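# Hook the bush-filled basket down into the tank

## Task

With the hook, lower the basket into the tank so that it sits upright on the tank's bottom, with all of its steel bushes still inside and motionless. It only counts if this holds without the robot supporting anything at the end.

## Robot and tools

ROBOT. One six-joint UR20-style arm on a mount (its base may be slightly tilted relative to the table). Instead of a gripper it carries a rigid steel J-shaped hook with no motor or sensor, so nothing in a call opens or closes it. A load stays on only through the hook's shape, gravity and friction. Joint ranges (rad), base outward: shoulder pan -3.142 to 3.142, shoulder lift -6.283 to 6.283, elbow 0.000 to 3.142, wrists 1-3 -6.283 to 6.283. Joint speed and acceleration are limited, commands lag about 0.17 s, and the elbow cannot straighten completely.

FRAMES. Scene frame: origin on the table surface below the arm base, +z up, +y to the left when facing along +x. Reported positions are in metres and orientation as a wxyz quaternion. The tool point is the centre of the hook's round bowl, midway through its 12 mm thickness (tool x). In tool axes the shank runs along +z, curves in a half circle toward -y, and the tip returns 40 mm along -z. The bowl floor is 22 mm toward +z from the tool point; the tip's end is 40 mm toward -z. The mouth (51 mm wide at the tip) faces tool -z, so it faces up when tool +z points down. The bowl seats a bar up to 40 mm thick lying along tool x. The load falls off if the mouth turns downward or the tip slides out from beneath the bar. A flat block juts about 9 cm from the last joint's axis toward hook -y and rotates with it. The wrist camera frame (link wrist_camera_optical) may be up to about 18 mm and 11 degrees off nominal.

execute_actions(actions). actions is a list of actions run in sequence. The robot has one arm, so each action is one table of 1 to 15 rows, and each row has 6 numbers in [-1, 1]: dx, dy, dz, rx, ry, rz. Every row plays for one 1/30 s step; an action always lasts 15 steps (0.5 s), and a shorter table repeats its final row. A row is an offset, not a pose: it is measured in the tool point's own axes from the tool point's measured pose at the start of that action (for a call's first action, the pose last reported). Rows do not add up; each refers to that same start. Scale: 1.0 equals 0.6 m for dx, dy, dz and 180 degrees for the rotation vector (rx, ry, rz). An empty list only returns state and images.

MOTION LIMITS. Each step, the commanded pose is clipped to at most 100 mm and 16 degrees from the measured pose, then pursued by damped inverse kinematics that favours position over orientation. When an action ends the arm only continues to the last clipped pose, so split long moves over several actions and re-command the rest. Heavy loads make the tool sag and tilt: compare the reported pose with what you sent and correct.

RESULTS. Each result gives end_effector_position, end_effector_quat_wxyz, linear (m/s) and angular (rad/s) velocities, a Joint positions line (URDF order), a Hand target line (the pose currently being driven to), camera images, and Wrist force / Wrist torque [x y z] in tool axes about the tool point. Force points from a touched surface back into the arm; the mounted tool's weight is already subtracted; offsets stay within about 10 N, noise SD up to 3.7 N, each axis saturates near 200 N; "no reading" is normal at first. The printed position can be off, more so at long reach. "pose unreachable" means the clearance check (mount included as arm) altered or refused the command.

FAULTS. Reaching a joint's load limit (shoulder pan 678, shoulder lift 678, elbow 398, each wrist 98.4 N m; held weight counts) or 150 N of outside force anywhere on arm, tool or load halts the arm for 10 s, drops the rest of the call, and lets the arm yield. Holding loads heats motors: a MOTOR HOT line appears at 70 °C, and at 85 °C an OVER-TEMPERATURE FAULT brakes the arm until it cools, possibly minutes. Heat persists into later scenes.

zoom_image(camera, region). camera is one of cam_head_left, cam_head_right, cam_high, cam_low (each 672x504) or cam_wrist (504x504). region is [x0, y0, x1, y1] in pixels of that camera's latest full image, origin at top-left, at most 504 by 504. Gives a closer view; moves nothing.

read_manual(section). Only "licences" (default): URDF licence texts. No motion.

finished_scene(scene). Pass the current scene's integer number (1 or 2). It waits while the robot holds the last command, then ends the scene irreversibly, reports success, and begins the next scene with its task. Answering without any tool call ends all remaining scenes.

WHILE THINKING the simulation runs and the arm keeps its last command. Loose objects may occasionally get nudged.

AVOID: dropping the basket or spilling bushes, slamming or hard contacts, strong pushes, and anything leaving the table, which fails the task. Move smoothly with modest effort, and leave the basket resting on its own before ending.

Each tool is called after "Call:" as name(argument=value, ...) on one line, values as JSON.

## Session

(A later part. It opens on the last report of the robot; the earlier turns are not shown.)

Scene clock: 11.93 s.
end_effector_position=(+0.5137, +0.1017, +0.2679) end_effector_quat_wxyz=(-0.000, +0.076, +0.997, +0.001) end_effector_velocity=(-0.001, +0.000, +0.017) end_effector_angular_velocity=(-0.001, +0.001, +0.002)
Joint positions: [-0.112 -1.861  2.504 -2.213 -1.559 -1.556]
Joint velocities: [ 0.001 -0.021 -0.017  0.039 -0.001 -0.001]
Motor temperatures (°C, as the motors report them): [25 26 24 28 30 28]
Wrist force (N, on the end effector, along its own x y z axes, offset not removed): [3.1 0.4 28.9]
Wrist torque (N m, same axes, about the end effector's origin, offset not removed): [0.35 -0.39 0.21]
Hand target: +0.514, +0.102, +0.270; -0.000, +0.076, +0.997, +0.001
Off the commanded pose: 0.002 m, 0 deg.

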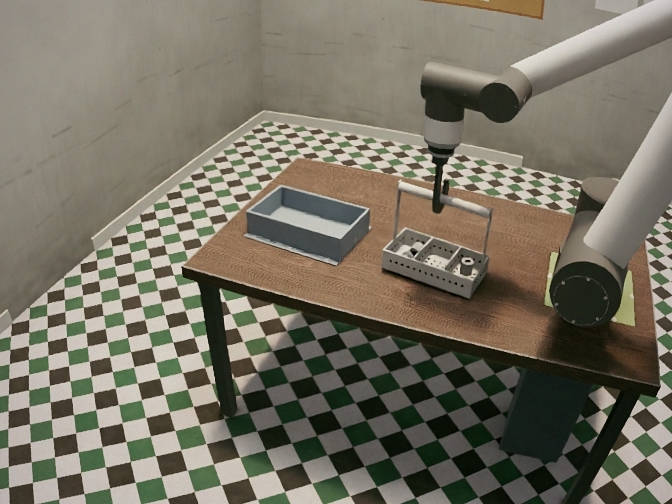

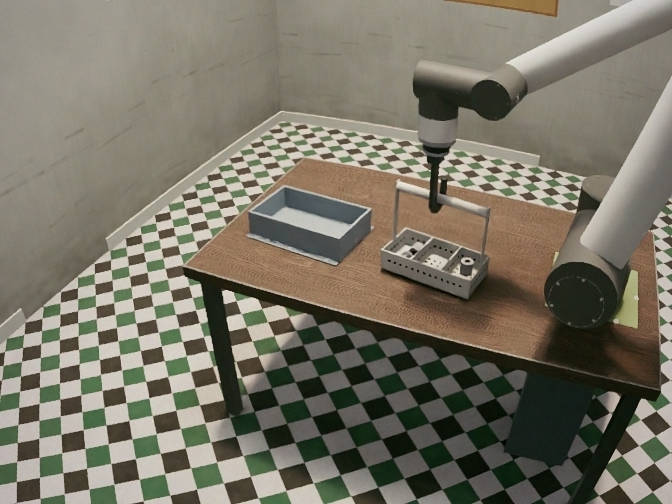

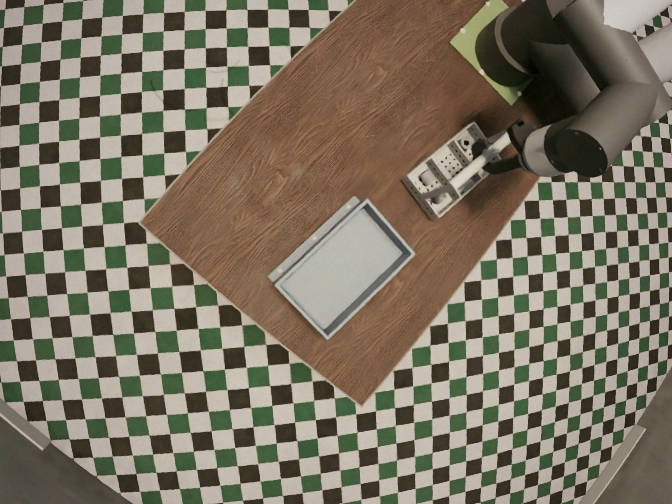

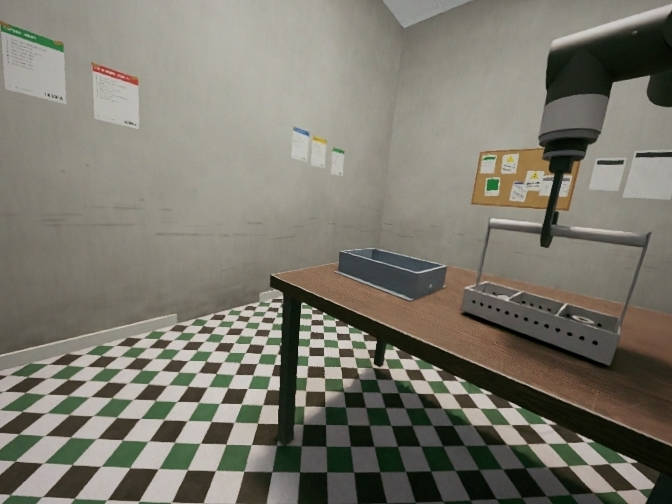

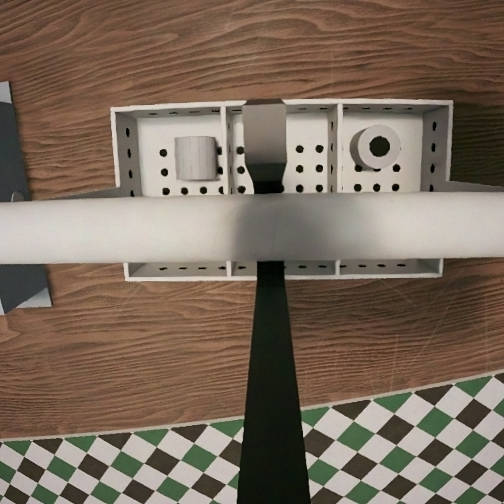

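Call:
execute_actions(actions=[[[0,0,-0.005,0,0,0],[0,0,-0.007,0,0,0],[0,0,-0.010,0,0,0],[0,0,-0.013,0,0,0],[0,0,-0.017,0,0,0],[0,0,-0.021,0,0,0],[0,0,-0.026,0,0,0],[0,0,-0.031,0,0,0],[0,0,-0.036,0,0,0],[0,0,-0.041,0,0,0],[0,0,-0.045,0,0,0],[0,0,-0.049,0,0,0],[0,0,-0.052,0,0,0],[0,0,-0.054,0,0,0],[0,0,-0.055,0,0,0]]])

Scene clock: 12.90 s.
end_effector_position=(+0.5138, +0.1017, +0.2956) end_effector_quat_wxyz=(-0.000, +0.076, +0.997, +0.001) end_effector_velocity=(+0.000, -0.000, +0.057) end_effector_angular_velocity=(-0.001, +0.000, -0.000)
Joint positions: [-0.112 -1.891  2.475 -2.154 -1.559 -1.556]
Joint velocities: [-0.001 -0.059 -0.061  0.121 -0.001 -0.001]
Motor temperatures (°C, as the motors report them): [25 26 24 28 30 28]
Wrist force (N, on the end effector, along its own x y z axes, offset not removed): [2.7 1.6 26.9]
Wrist torque (N m, same axes, about the end effector's origin, offset not removed): [0.71 -0.70 0.13]
Hand target: +0.514, +0.102, +0.301; -0.000, +0.076, +0.997, +0.001
Off the commanded pose: 0.005 m, 0 deg.

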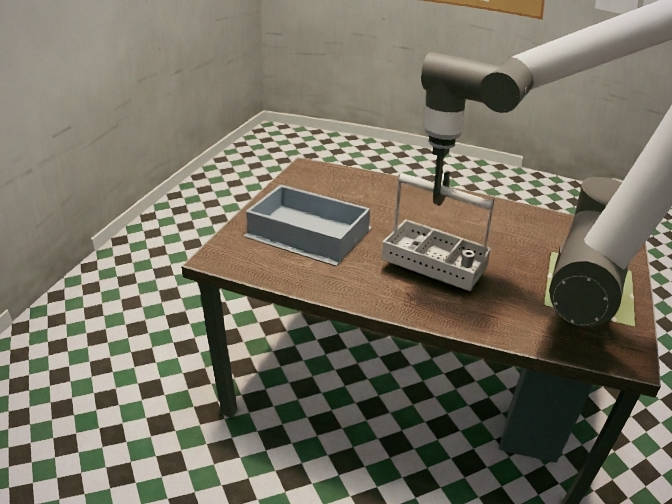

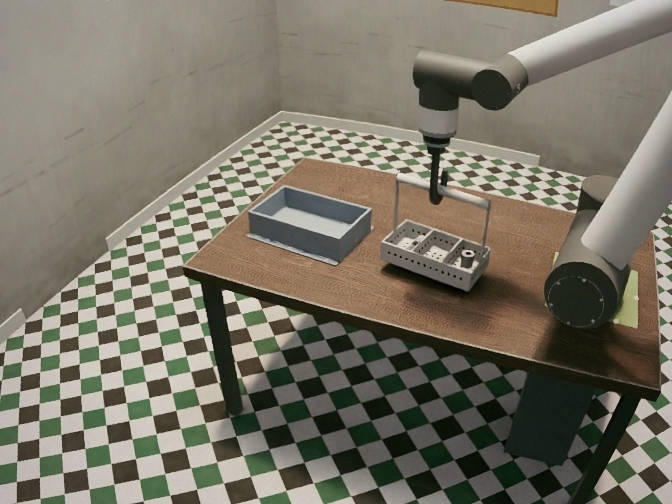

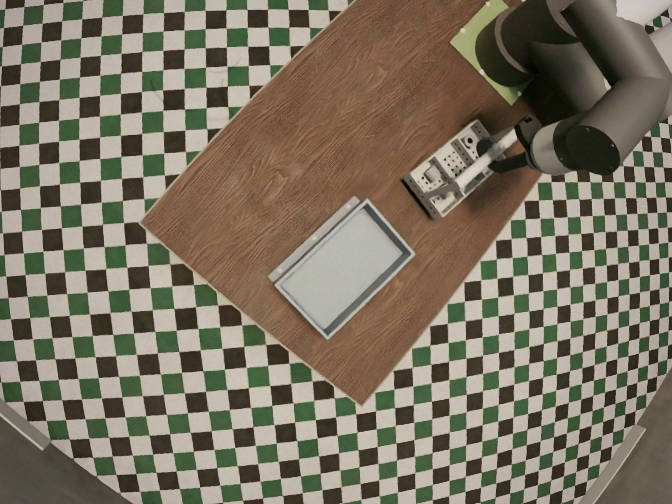

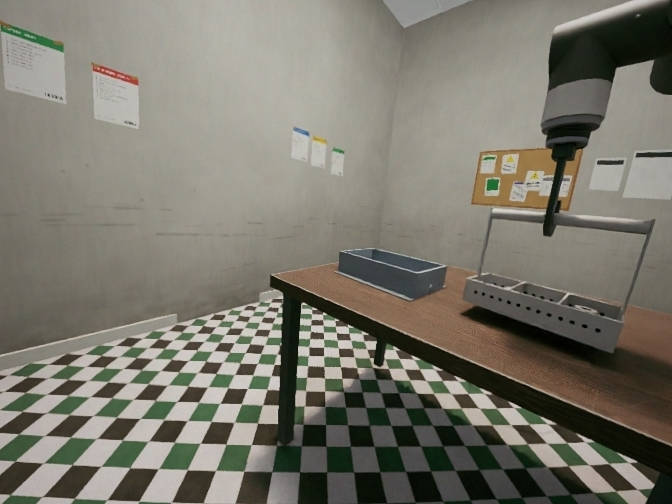

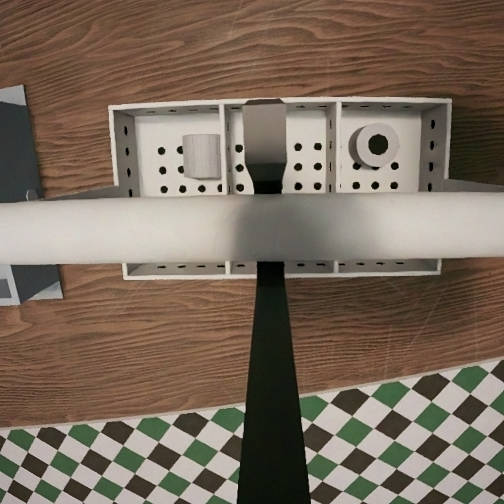

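Call:
execute_actions(actions=[[[-0.0002,0,-0.0095,0,0,0],[-0.0008,0,-0.0108,0,0,0],[-0.0019,0,-0.013,0,0,0],[-0.0033,0,-0.0161,0,0,0],[-0.0052,0,-0.0201,0,0,0],[-0.0074,0,-0.0248,0,0,0],[-0.0101,0,-0.0302,0,0,0],[-0.0132,0,-0.0363,0,0,0],[-0.0168,0,-0.043,0,0,0],[-0.0207,0,-0.0503,0,0,0],[-0.025,0,-0.0579,0,0,0],[-0.0298,0,-0.066,0,0,0],[-0.035,0,-0.0743,0,0,0],[-0.0406,0,-0.0829,0,0,0],[-0.0466,0,-0.0915,0,0,0]],[[-0.0261,0,-0.039,0,0,-0.001],[-0.0329,0,-0.0476,0,0,-0.001],[-0.0401,0,-0.0559,0,0,-0.001],[-0.0478,0,-0.064,0,0,-0.002],[-0.0559,0,-0.0717,0,0,-0.002],[-0.0643,0,-0.0789,0,0,-0.002],[-0.0732,0,-0.0856,0,0,-0.002],[-0.0826,0,-0.0917,0,0,-0.003],[-0.0923,0,-0.0971,0,0,-0.003],[-0.1024,0,-0.1018,0,0,-0.003],[-0.113,0,-0.1058,0,0,-0.003],[-0.1239,0,-0.1089,0,0,-0.004],[-0.1353,0,-0.1111,0,0,-0.004],[-0.1471,0,-0.1124,0,0,-0.004],[-0.1593,0,-0.1129,0,0,-0.004]],[[-0.0546,0,-0.006,0,0,-0.001],[-0.067,0,-0.006,0,0,-0.001],[-0.0795,0,-0.006,0,0,-0.002],[-0.0919,0,-0.006,0,0,-0.002],[-0.1043,0,-0.006,0,0,-0.002],[-0.1167,0,-0.006,0,0,-0.002],[-0.1291,0,-0.006,0,0,-0.003],[-0.1415,0,-0.006,0,0,-0.003],[-0.154,0,-0.006,0,0,-0.003],[-0.1664,0,-0.006,0,0,-0.003],[-0.1788,0,-0.006,0,0,-0.004],[-0.1912,0,-0.006,0,0,-0.004],[-0.2036,0,-0.006,0,0,-0.004],[-0.216,0,-0.006,0,0,-0.005],[-0.2285,0,-0.006,0,0,-0.005]],[[-0.0571,0,-0.002,0,0,-0.001],[-0.0695,0,-0.002,0,0,-0.001],[-0.082,0,-0.002,0,0,-0.002],[-0.0944,0,-0.002,0,0,-0.002],[-0.1068,0,-0.002,0,0,-0.002],[-0.1192,0,-0.002,0,0,-0.002],[-0.1316,0,-0.002,0,0,-0.003],[-0.144,0,-0.002,0,0,-0.003],[-0.1565,0,-0.002,0,0,-0.003],[-0.1689,0,-0.002,0,0,-0.003],[-0.1813,0,-0.002,0,0,-0.004],[-0.1937,0,-0.002,0,0,-0.004],[-0.2061,0,-0.002,0,0,-0.004],[-0.2185,0,-0.002,0,0,-0.005],[-0.231,0,-0.002,0,0,-0.005]],[[-0.057,0,-0.002,0,0,-0.001],[-0.0688,0,-0.002,0,0,-0.001],[-0.0802,0,-0.002,0,0,-0.002],[-0.0911,0,-0.002,0,0,-0.002],[-0.1017,0,-0.002,0,0,-0.002],[-0.1118,0,-0.002,0,0,-0.002],[-0.1216,0,-0.002,0,0,-0.003],[-0.1309,0,-0.002,0,0,-0.003],[-0.1398,0,-0.002,0,0,-0.003],[-0.1482,0,-0.002,0,0,-0.003],[-0.1563,0,-0.002,0,0,-0.004],[-0.164,0,-0.002,0,0,-0.004],[-0.1712,0,-0.002,0,0,-0.004],[-0.178,0,-0.002,0,0,-0.005],[-0.1844,0,-0.002,0,0,-0.005]],[[-0.0309,0,-0.002,0,0,-0.001],[-0.0365,0,-0.002,0,0,-0.001],[-0.0417,0,-0.002,0,0,-0.001],[-0.0465,0,-0.002,0,0,-0.001],[-0.0508,0,-0.002,0,0,-0.002],[-0.0547,0,-0.002,0,0,-0.002],[-0.0583,0,-0.002,0,0,-0.002],[-0.0614,0,-0.002,0,0,-0.002],[-0.0641,0,-0.002,0,0,-0.002],[-0.0663,0,-0.002,0,0,-0.002],[-0.0682,0,-0.002,0,0,-0.002],[-0.0696,0,-0.002,0,0,-0.002],[-0.0707,0,-0.002,0,0,-0.002],[-0.0713,0,-0.002,0,0,-0.002],[-0.0715,0,-0.002,0,0,-0.002]]])

Scene clock: 19.00 s.
end_effector_position=(+0.9571, +0.0414, +0.4056) end_effector_quat_wxyz=(+0.001, +0.049, +0.999, +0.001) end_effector_velocity=(+0.025, -0.002, +0.000) end_effector_angular_velocity=(-0.001, +0.001, +0.001)
Joint positions: [-0.112 -1.42   1.884 -2.036 -1.558 -1.611]
Joint velocities: [ 0.002  0.027 -0.033  0.007 -0.001  0.   ]
Motor temperatures (°C, as the motors report them): [25 26 24 28 30 28]
Wrist force (N, on the end effector, along its own x y z axes, offset not removed): [0.4 3.8 24.9]
Wrist torque (N m, same axes, about the end effector's origin, offset not removed): [0.85 -0.36 0.22]
Hand target: +0.959, +0.041, +0.406; +0.001, +0.049, +0.999, +0.001
Off the commanded pose: 0.002 m, 0 deg.

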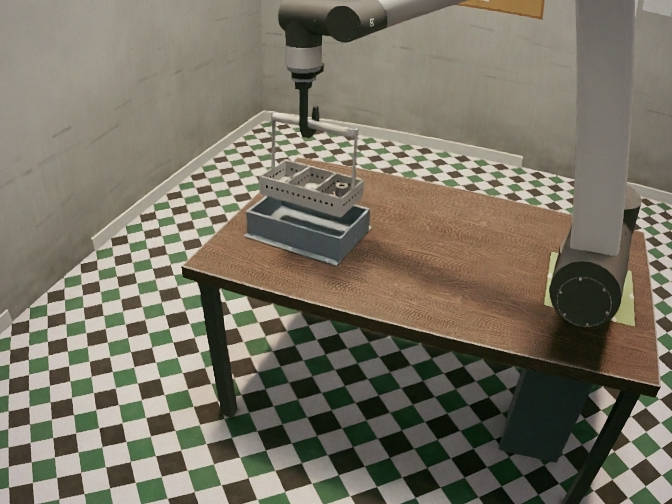

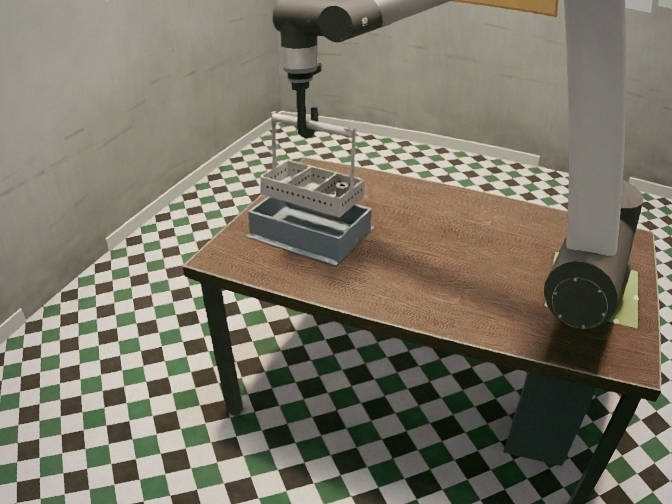

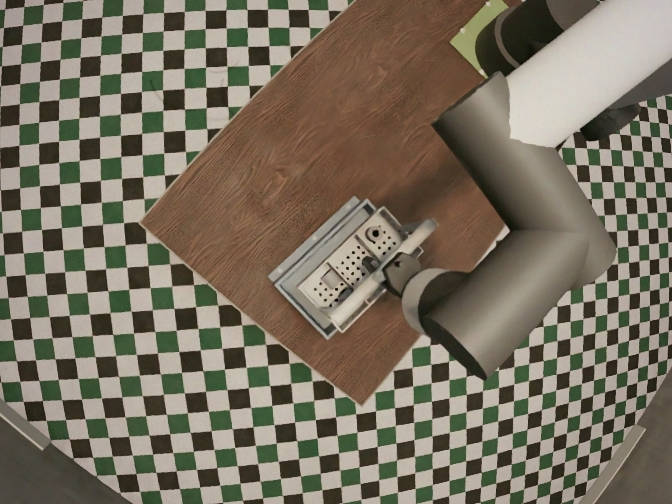

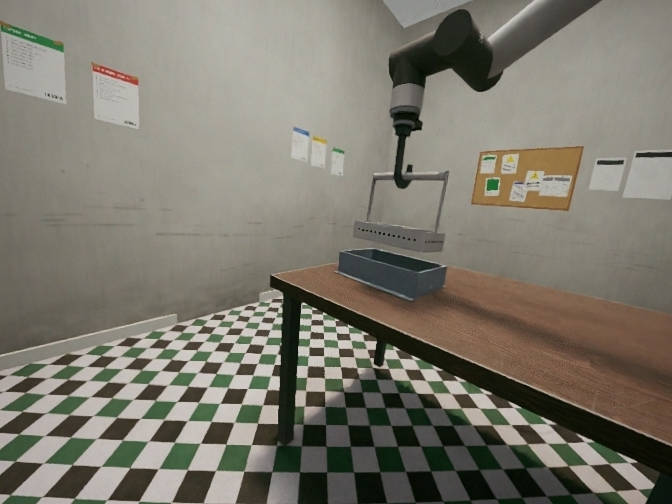

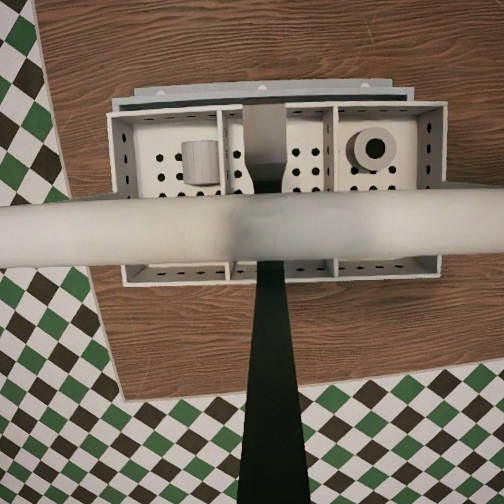

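Call:
zoom_image(camera="cam_wrist", region=[90, 60, 470, 300])

Call:
zoom_image(camera="cam_high", region=[250, 170, 460, 350])

Region (90, 60, 470, 300) of cam_wrist's 504x504 image, scaled by 1.326, with more detail than that image has; it fills the top 318 rows of this view, and the rest is white.

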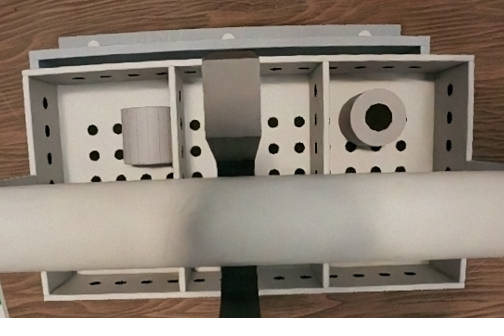

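Region (250, 170, 460, 350) of cam_high's 672x504 image, scaled by 2.400, with more detail than that image has; it fills the top 432 rows of this view, and the rest is white.

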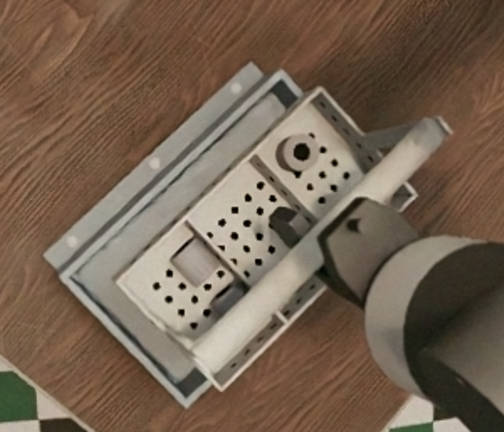

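Call:
execute_actions(actions=[[[-0.004,0,0.001,0,0,0],[-0.006,0,0.003,0,0,0],[-0.008,0,0.006,0,0,0],[-0.010,0,0.010,0,0,0],[-0.012,0,0.015,0,0,0],[-0.014,0,0.021,0,0,0],[-0.016,0,0.028,0,0,0],[-0.018,0,0.035,0,0,0],[-0.020,0,0.042,0,0,0],[-0.021,0,0.048,0,0,0],[-0.022,0,0.054,0,0,0],[-0.023,0,0.059,0,0,0],[-0.023,0,0.062,0,0,0],[-0.023,0,0.064,0,0,0],[-0.023,0,0.065,0,0,0]]])

Scene clock: 20.73 s.
end_effector_position=(+0.9699, +0.0402, +0.3727) end_effector_quat_wxyz=(+0.001, +0.049, +0.999, +0.001) end_effector_velocity=(+0.011, -0.000, -0.068) end_effector_angular_velocity=(-0.000, -0.001, +0.000)
Joint positions: [-0.111 -1.387  1.894 -2.079 -1.558 -1.61 ]
Joint velocities: [ 0.002  0.052  0.042 -0.095  0.     0.002]
Motor temperatures (°C, as the motors report them): [25 26 24 28 30 28]
Wrist force (N, on the end effector, along its own x y z axes, offset not removed): [1.9 3.1 30.1]
Wrist torque (N m, same axes, about the end effector's origin, offset not removed): [0.82 -0.60 0.22]
Hand target: +0.971, +0.040, +0.367; +0.001, +0.049, +0.999, +0.001
Off the commanded pose: 0.006 m, 0 deg.

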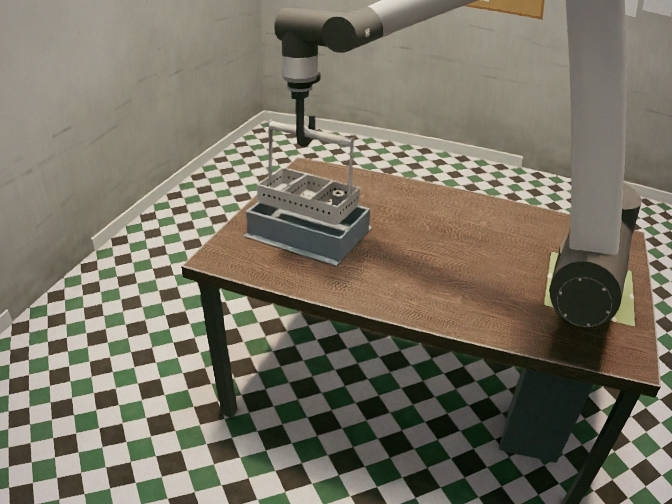

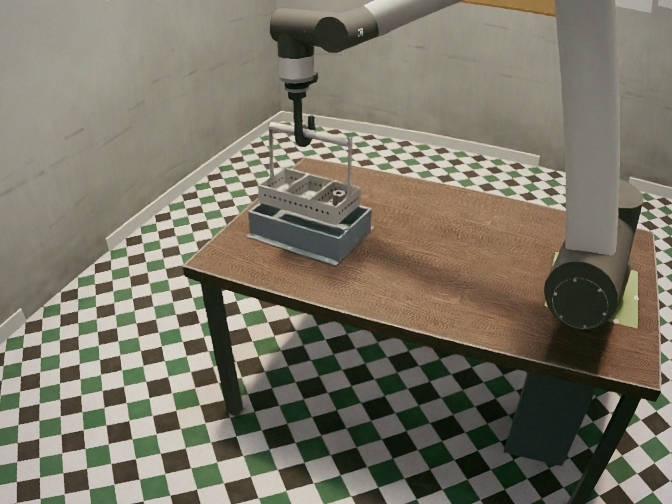

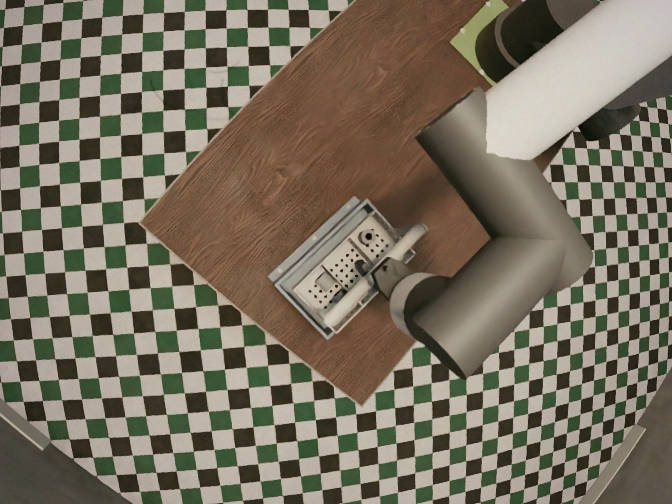

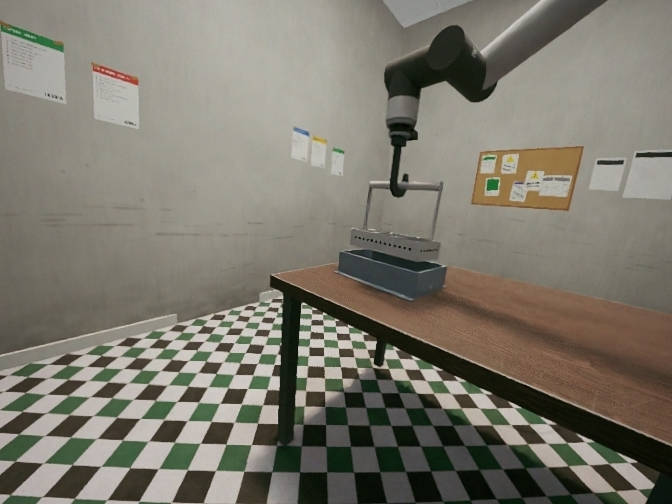

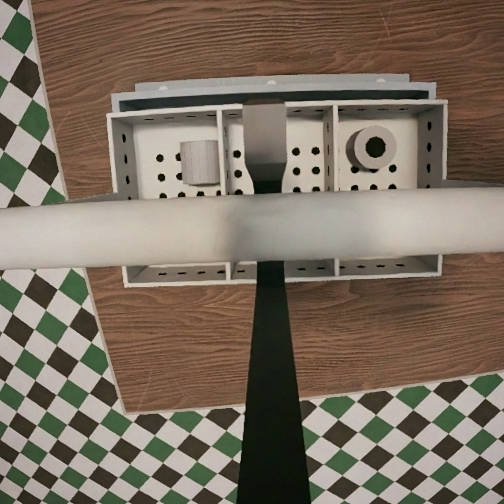

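Call:
execute_actions(actions=[])

Call:
zoom_image(camera="cam_high", region=[250, 170, 460, 350])

Call:
zoom_image(camera="cam_head_left", region=[230, 110, 390, 270])

Scene clock: 20.93 s.
end_effector_position=(+0.9708, +0.0401, +0.3672) end_effector_quat_wxyz=(+0.001, +0.049, +0.999, +0.001) end_effector_velocity=(+0.002, -0.001, -0.006) end_effector_angular_velocity=(+0.000, -0.002, -0.001)
Joint positions: [-0.111 -1.383  1.898 -2.087 -1.558 -1.61 ]
Joint velocities: [-0.001  0.004  0.004 -0.01   0.     0.   ]
Motor temperatures (°C, as the motors report them): [25 26 24 28 30 28]
Wrist force (N, on the end effector, along its own x y z axes, offset not removed): [1.9 4.6 27.6]
Wrist torque (N m, same axes, about the end effector's origin, offset not removed): [1.06 -0.58 0.11]
Hand target: +0.971, +0.040, +0.367; +0.001, +0.049, +0.999, +0.001
Off the commanded pose: 0.001 m, 0 deg.

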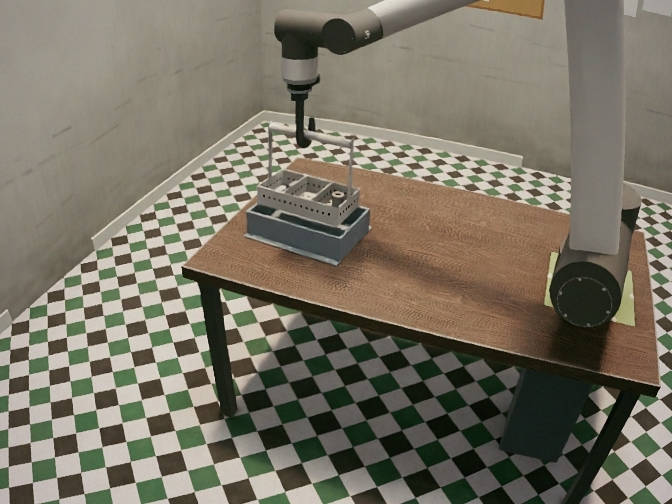

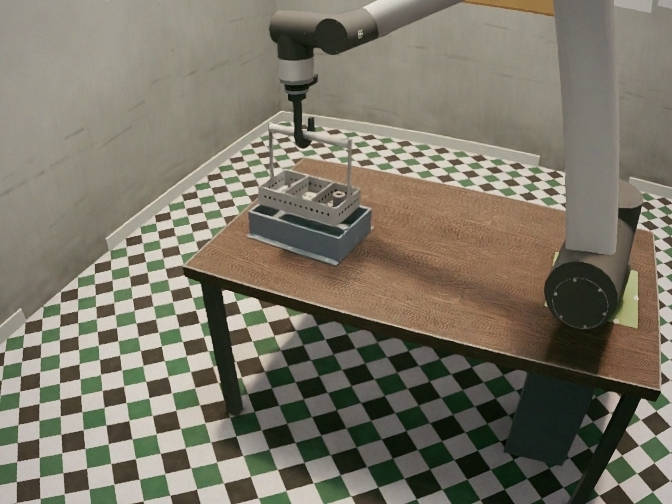

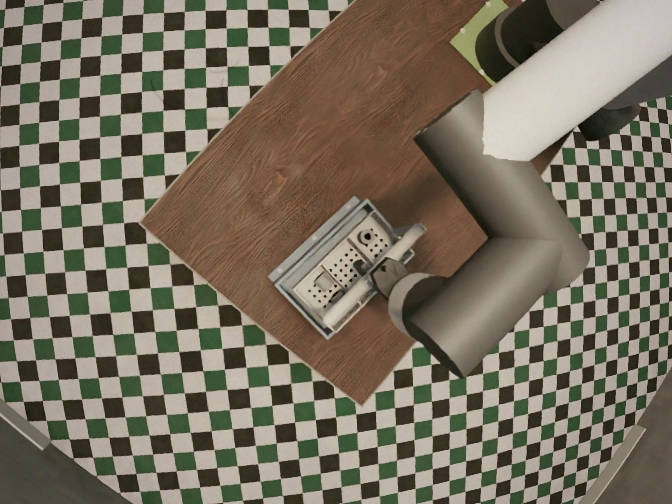

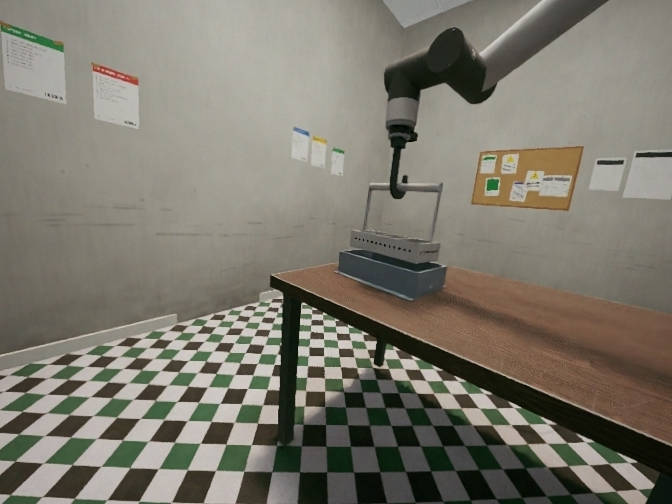

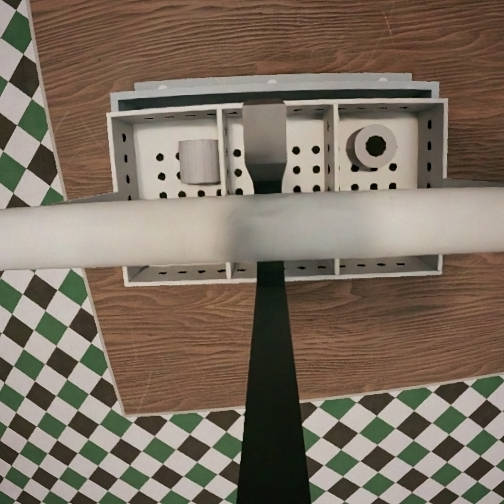

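Region (250, 170, 460, 350) of cam_high's 672x504 image, scaled by 2.400, with more detail than that image has; it fills the top 432 rows of this view, and the rest is white.

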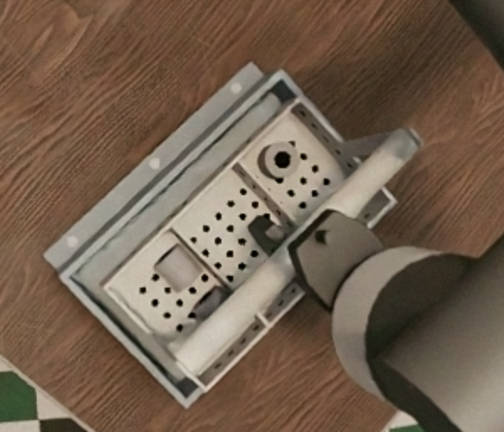

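Region (230, 110, 390, 270) of cam_head_left's 672x504 image, scaled by 3.150, with more detail than that image has.

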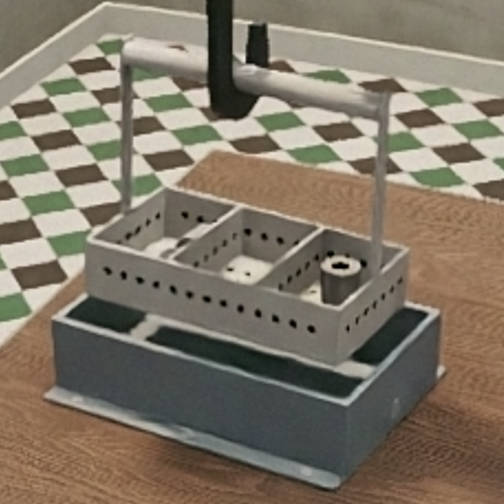

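Call:
execute_actions(actions=[[[0,0,0.0004,0,0,0],[0,0,0.0015,0,0,0],[0,0,0.0032,0,0,0],[0,0,0.0057,0,0,0],[0,0,0.0089,0,0,0],[0,0,0.0127,0,0,0],[0,0,0.0171,0,0,0],[0,0,0.022,0,0,0],[0,0,0.0274,0,0,0],[0,0,0.0333,0,0,0],[0,0,0.0394,0,0,0],[0,0,0.0459,0,0,0],[0,0,0.0526,0,0,0],[0,0,0.0596,0,0,0],[0,0,0.0665,0,0,0]],[[0,0,0.0314,0,0,0],[0,0,0.0384,0,0,0],[0,0,0.0451,0,0,0],[0,0,0.0516,0,0,0],[0,0,0.0578,0,0,0],[0,0,0.0636,0,0,0],[0,0,0.069,0,0,0],[0,0,0.0739,0,0,0],[0,0,0.0783,0,0,0],[0,0,0.0821,0,0,0],[0,0,0.0853,0,0,0],[0,0,0.088,0,0,0],[0,0,0.0905,0,0,0],[0,0,0.0925,0,0,0],[0,0,0.0945,0,0,0]]])

Scene clock: 22.93 s.
end_effector_position=(+0.9707, +0.0403, +0.2892) end_effector_quat_wxyz=(+0.001, +0.049, +0.999, +0.001) end_effector_velocity=(+0.001, +0.001, -0.051) end_effector_angular_velocity=(+0.000, -0.001, +0.000)
Joint positions: [-0.11  -1.33   1.957 -2.199 -1.558 -1.609]
Joint velocities: [ 0.002  0.039  0.034 -0.074  0.     0.001]
Motor temperatures (°C, as the motors report them): [25 26 24 28 30 28]
Wrist force (N, on the end effector, along its own x y z axes, offset not removed): [1.4 2.9 26.7]
Wrist torque (N m, same axes, about the end effector's origin, offset not removed): [0.83 -0.53 0.16]
Hand target: +0.971, +0.040, +0.284; +0.001, +0.049, +0.999, +0.001
Off the commanded pose: 0.005 m, 0 deg.

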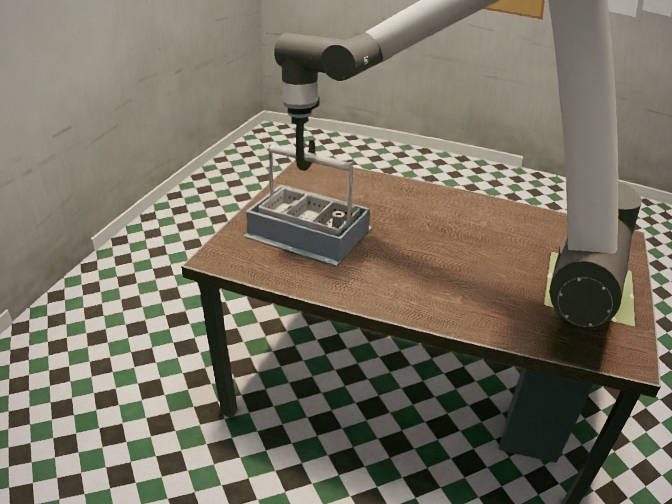

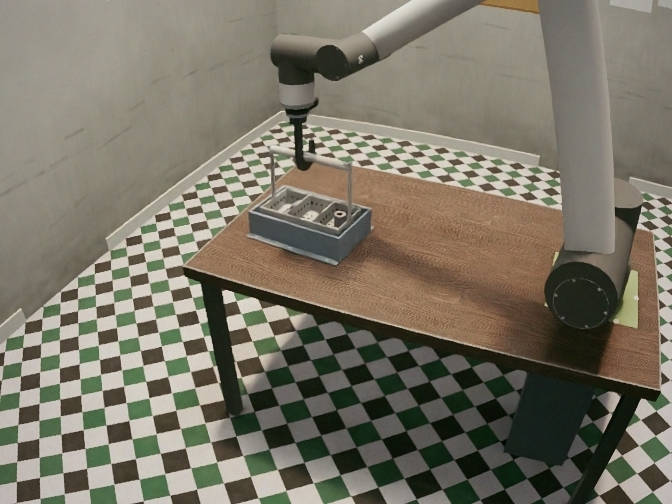

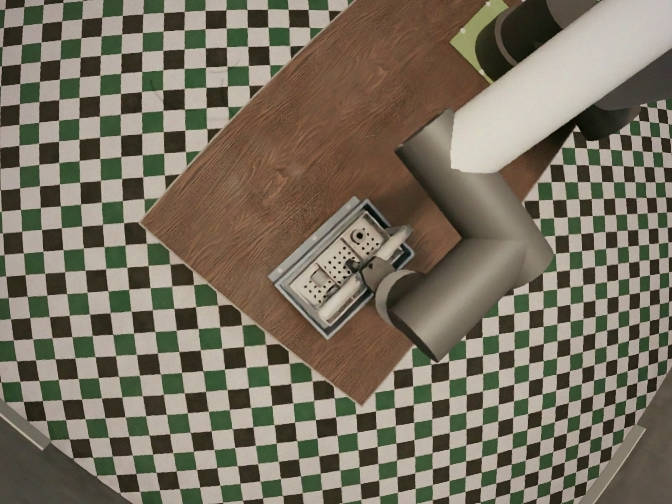

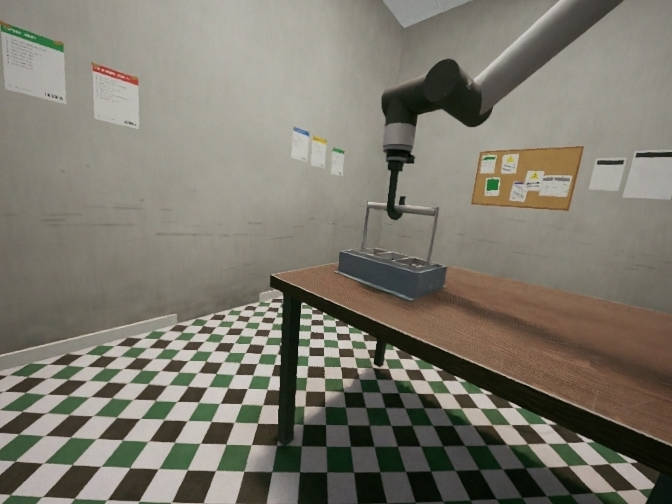

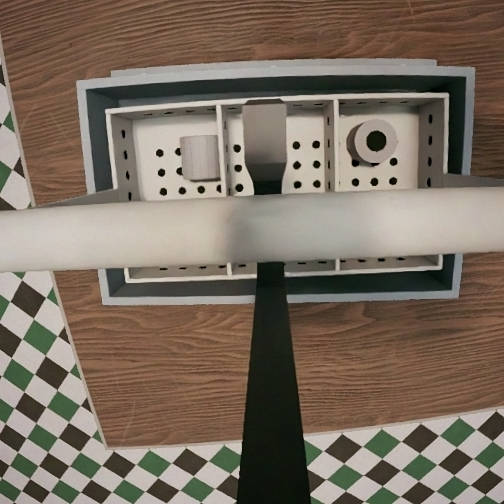

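Call:
execute_actions(actions=[[[0,0,0.0098,0,0,0],[0,0,0.0109,0,0,0],[0,0,0.012,0,0,0],[0,0,0.0131,0,0,0],[0,0,0.0142,0,0,0],[0,0,0.0153,0,0,0],[0,0,0.0164,0,0,0],[0,0,0.0175,0,0,0],[0,0,0.0186,0,0,0],[0,0,0.0197,0,0,0],[0,0,0.0208,0,0,0],[0,0,0.0219,0,0,0],[0,0,0.023,0,0,0],[0,0,0.0241,0,0,0],[0,0,0.0252,0,0,0]],[[0,0,0.0051,0,0,0],[0,0,0.0062,0,0,0],[0,0,0.0073,0,0,0],[0,0,0.0084,0,0,0],[0,0,0.0095,0,0,0],[0,0,0.0106,0,0,0],[0,0,0.0117,0,0,0],[0,0,0.0128,0,0,0],[0,0,0.0139,0,0,0],[0,0,0.015,0,0,0],[0,0,0.0161,0,0,0],[0,0,0.0172,0,0,0],[0,0,0.0183,0,0,0],[0,0,0.0194,0,0,0],[0,0,0.0205,0,0,0]]])

Scene clock: 24.30 s.
end_effector_position=(+0.9708, +0.0403, +0.2663) end_effector_quat_wxyz=(+0.001, +0.049, +0.999, +0.001) end_effector_velocity=(-0.000, +0.001, -0.021) end_effector_angular_velocity=(+0.000, +0.000, +0.001)
Joint positions: [-0.11  -1.313  1.973 -2.232 -1.558 -1.608]
Joint velocities: [ 0.001  0.016  0.014 -0.03   0.    -0.   ]
Motor temperatures (°C, as the motors report them): [25 26 24 28 30 28]
Wrist force (N, on the end effector, along its own x y z axes, offset not removed): [4.4 5.6 10.2]
Wrist torque (N m, same axes, about the end effector's origin, offset not removed): [0.45 -0.88 0.06]
Hand target: +0.971, +0.040, +0.264; +0.001, +0.049, +0.999, +0.001
Off the commanded pose: 0.002 m, 0 deg.

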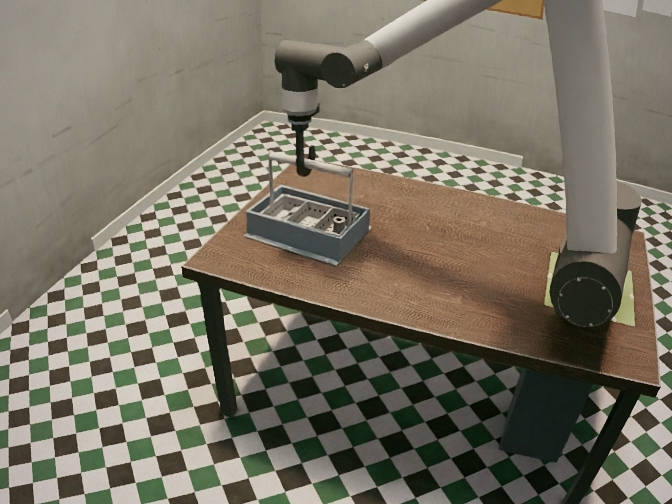

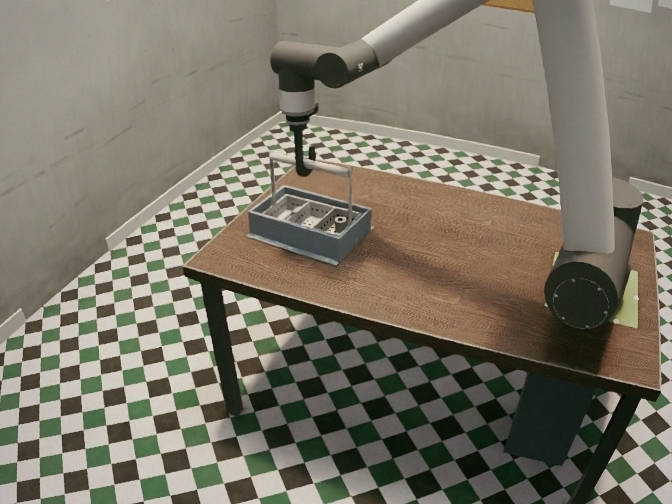

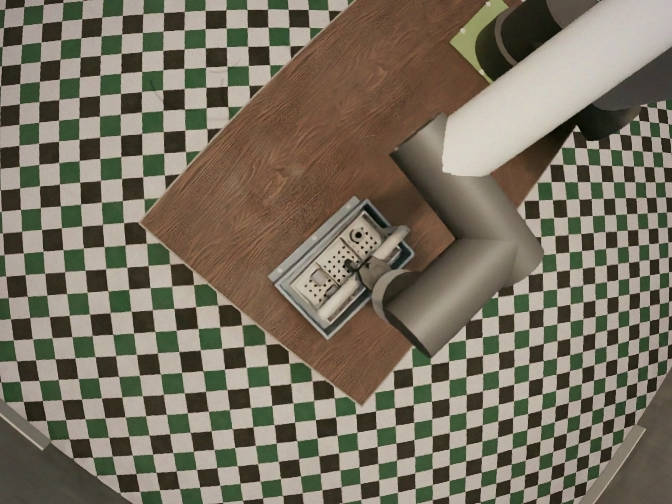

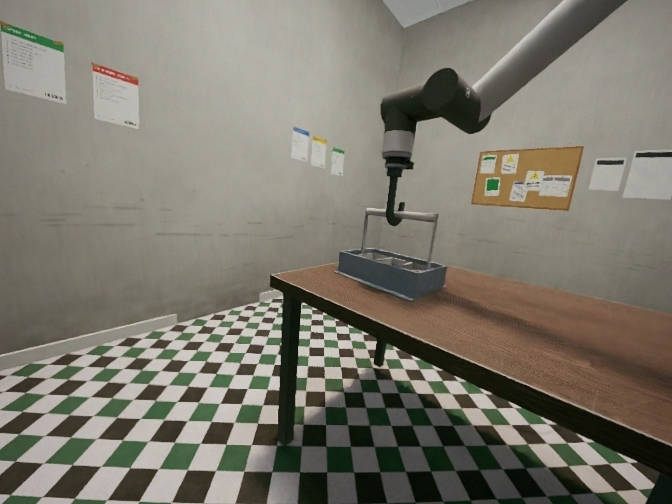

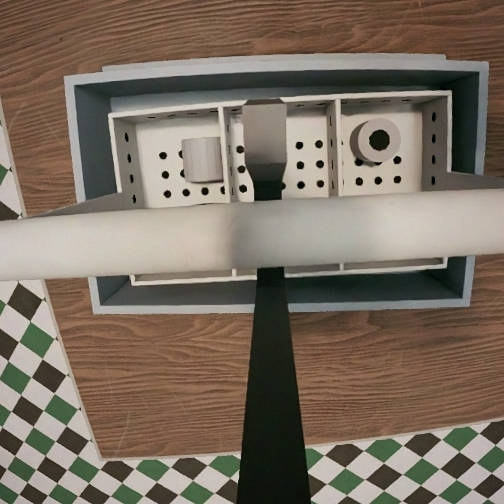

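Call:
execute_actions(actions=[])

Scene clock: 24.43 s.
end_effector_position=(+0.9708, +0.0403, +0.2645) end_effector_quat_wxyz=(+0.001, +0.049, +0.999, +0.001) end_effector_velocity=(+0.000, +0.000, -0.005) end_effector_angular_velocity=(+0.000, -0.001, +0.000)
Joint positions: [-0.11  -1.312  1.974 -2.234 -1.558 -1.608]
Joint velocities: [ 0.     0.004  0.003 -0.008  0.001 -0.   ]
Motor temperatures (°C, as the motors report them): [25 26 24 28 30 28]
Wrist force (N, on the end effector, along its own x y z axes, offset not removed): [3.1 2.9 4.2]
Wrist torque (N m, same axes, about the end effector's origin, offset not removed): [0.92 -0.68 0.11]
Hand target: +0.971, +0.040, +0.264; +0.001, +0.049, +0.999, +0.001
Off the commanded pose: 0.001 m, 0 deg.

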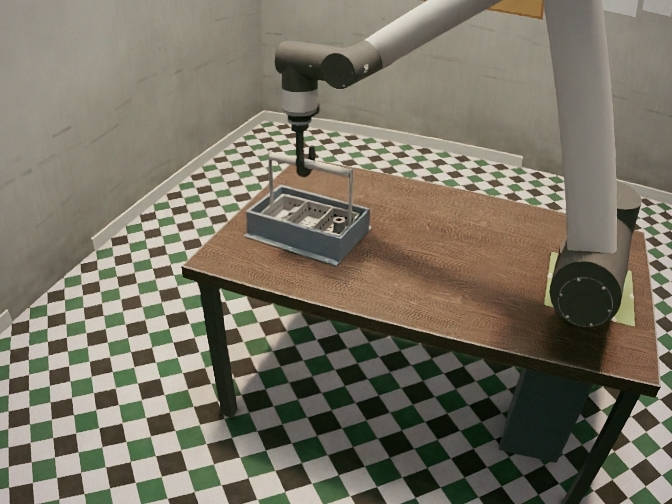

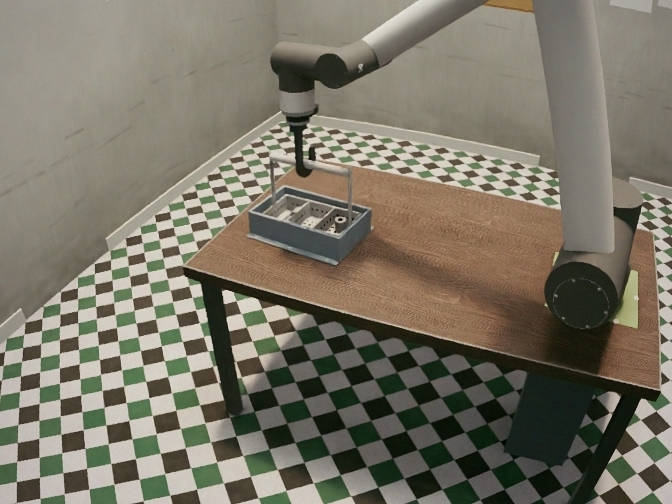

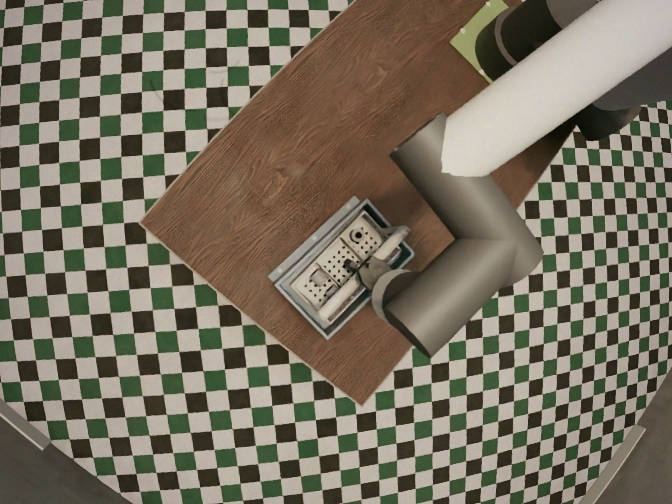

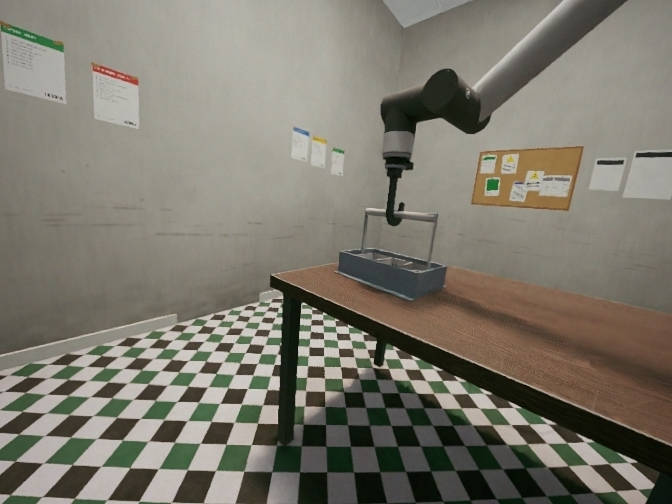

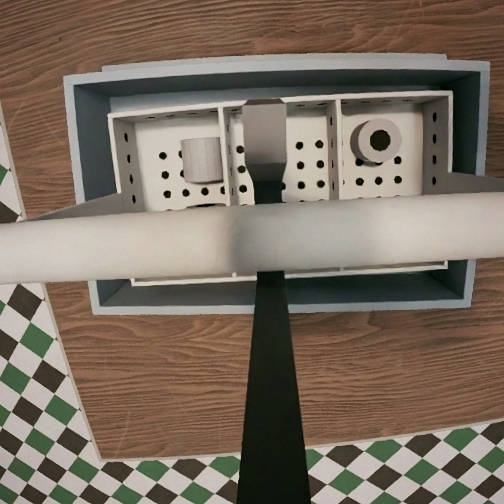

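Call:
zoom_image(camera="cam_head_left", region=[235, 130, 385, 275])

Call:
zoom_image(camera="cam_high", region=[255, 180, 435, 350])

Region (235, 130, 385, 275) of cam_head_left's 672x504 image, scaled by 3.360, with more detail than that image has; it fills the top 487 rows of this view, and the rest is white.

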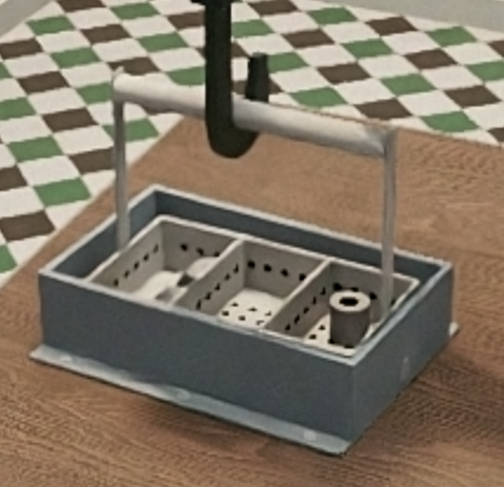

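Region (255, 180, 435, 350) of cam_high's 672x504 image, scaled by 2.800, with more detail than that image has.

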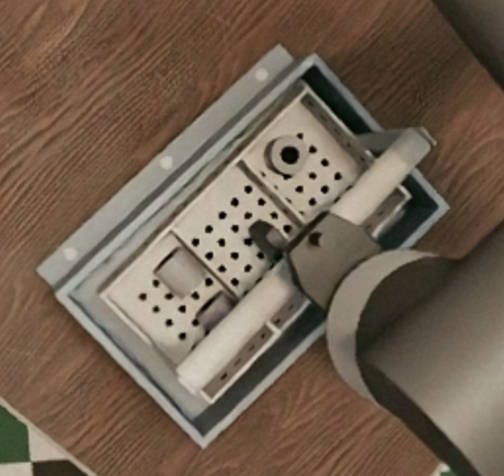

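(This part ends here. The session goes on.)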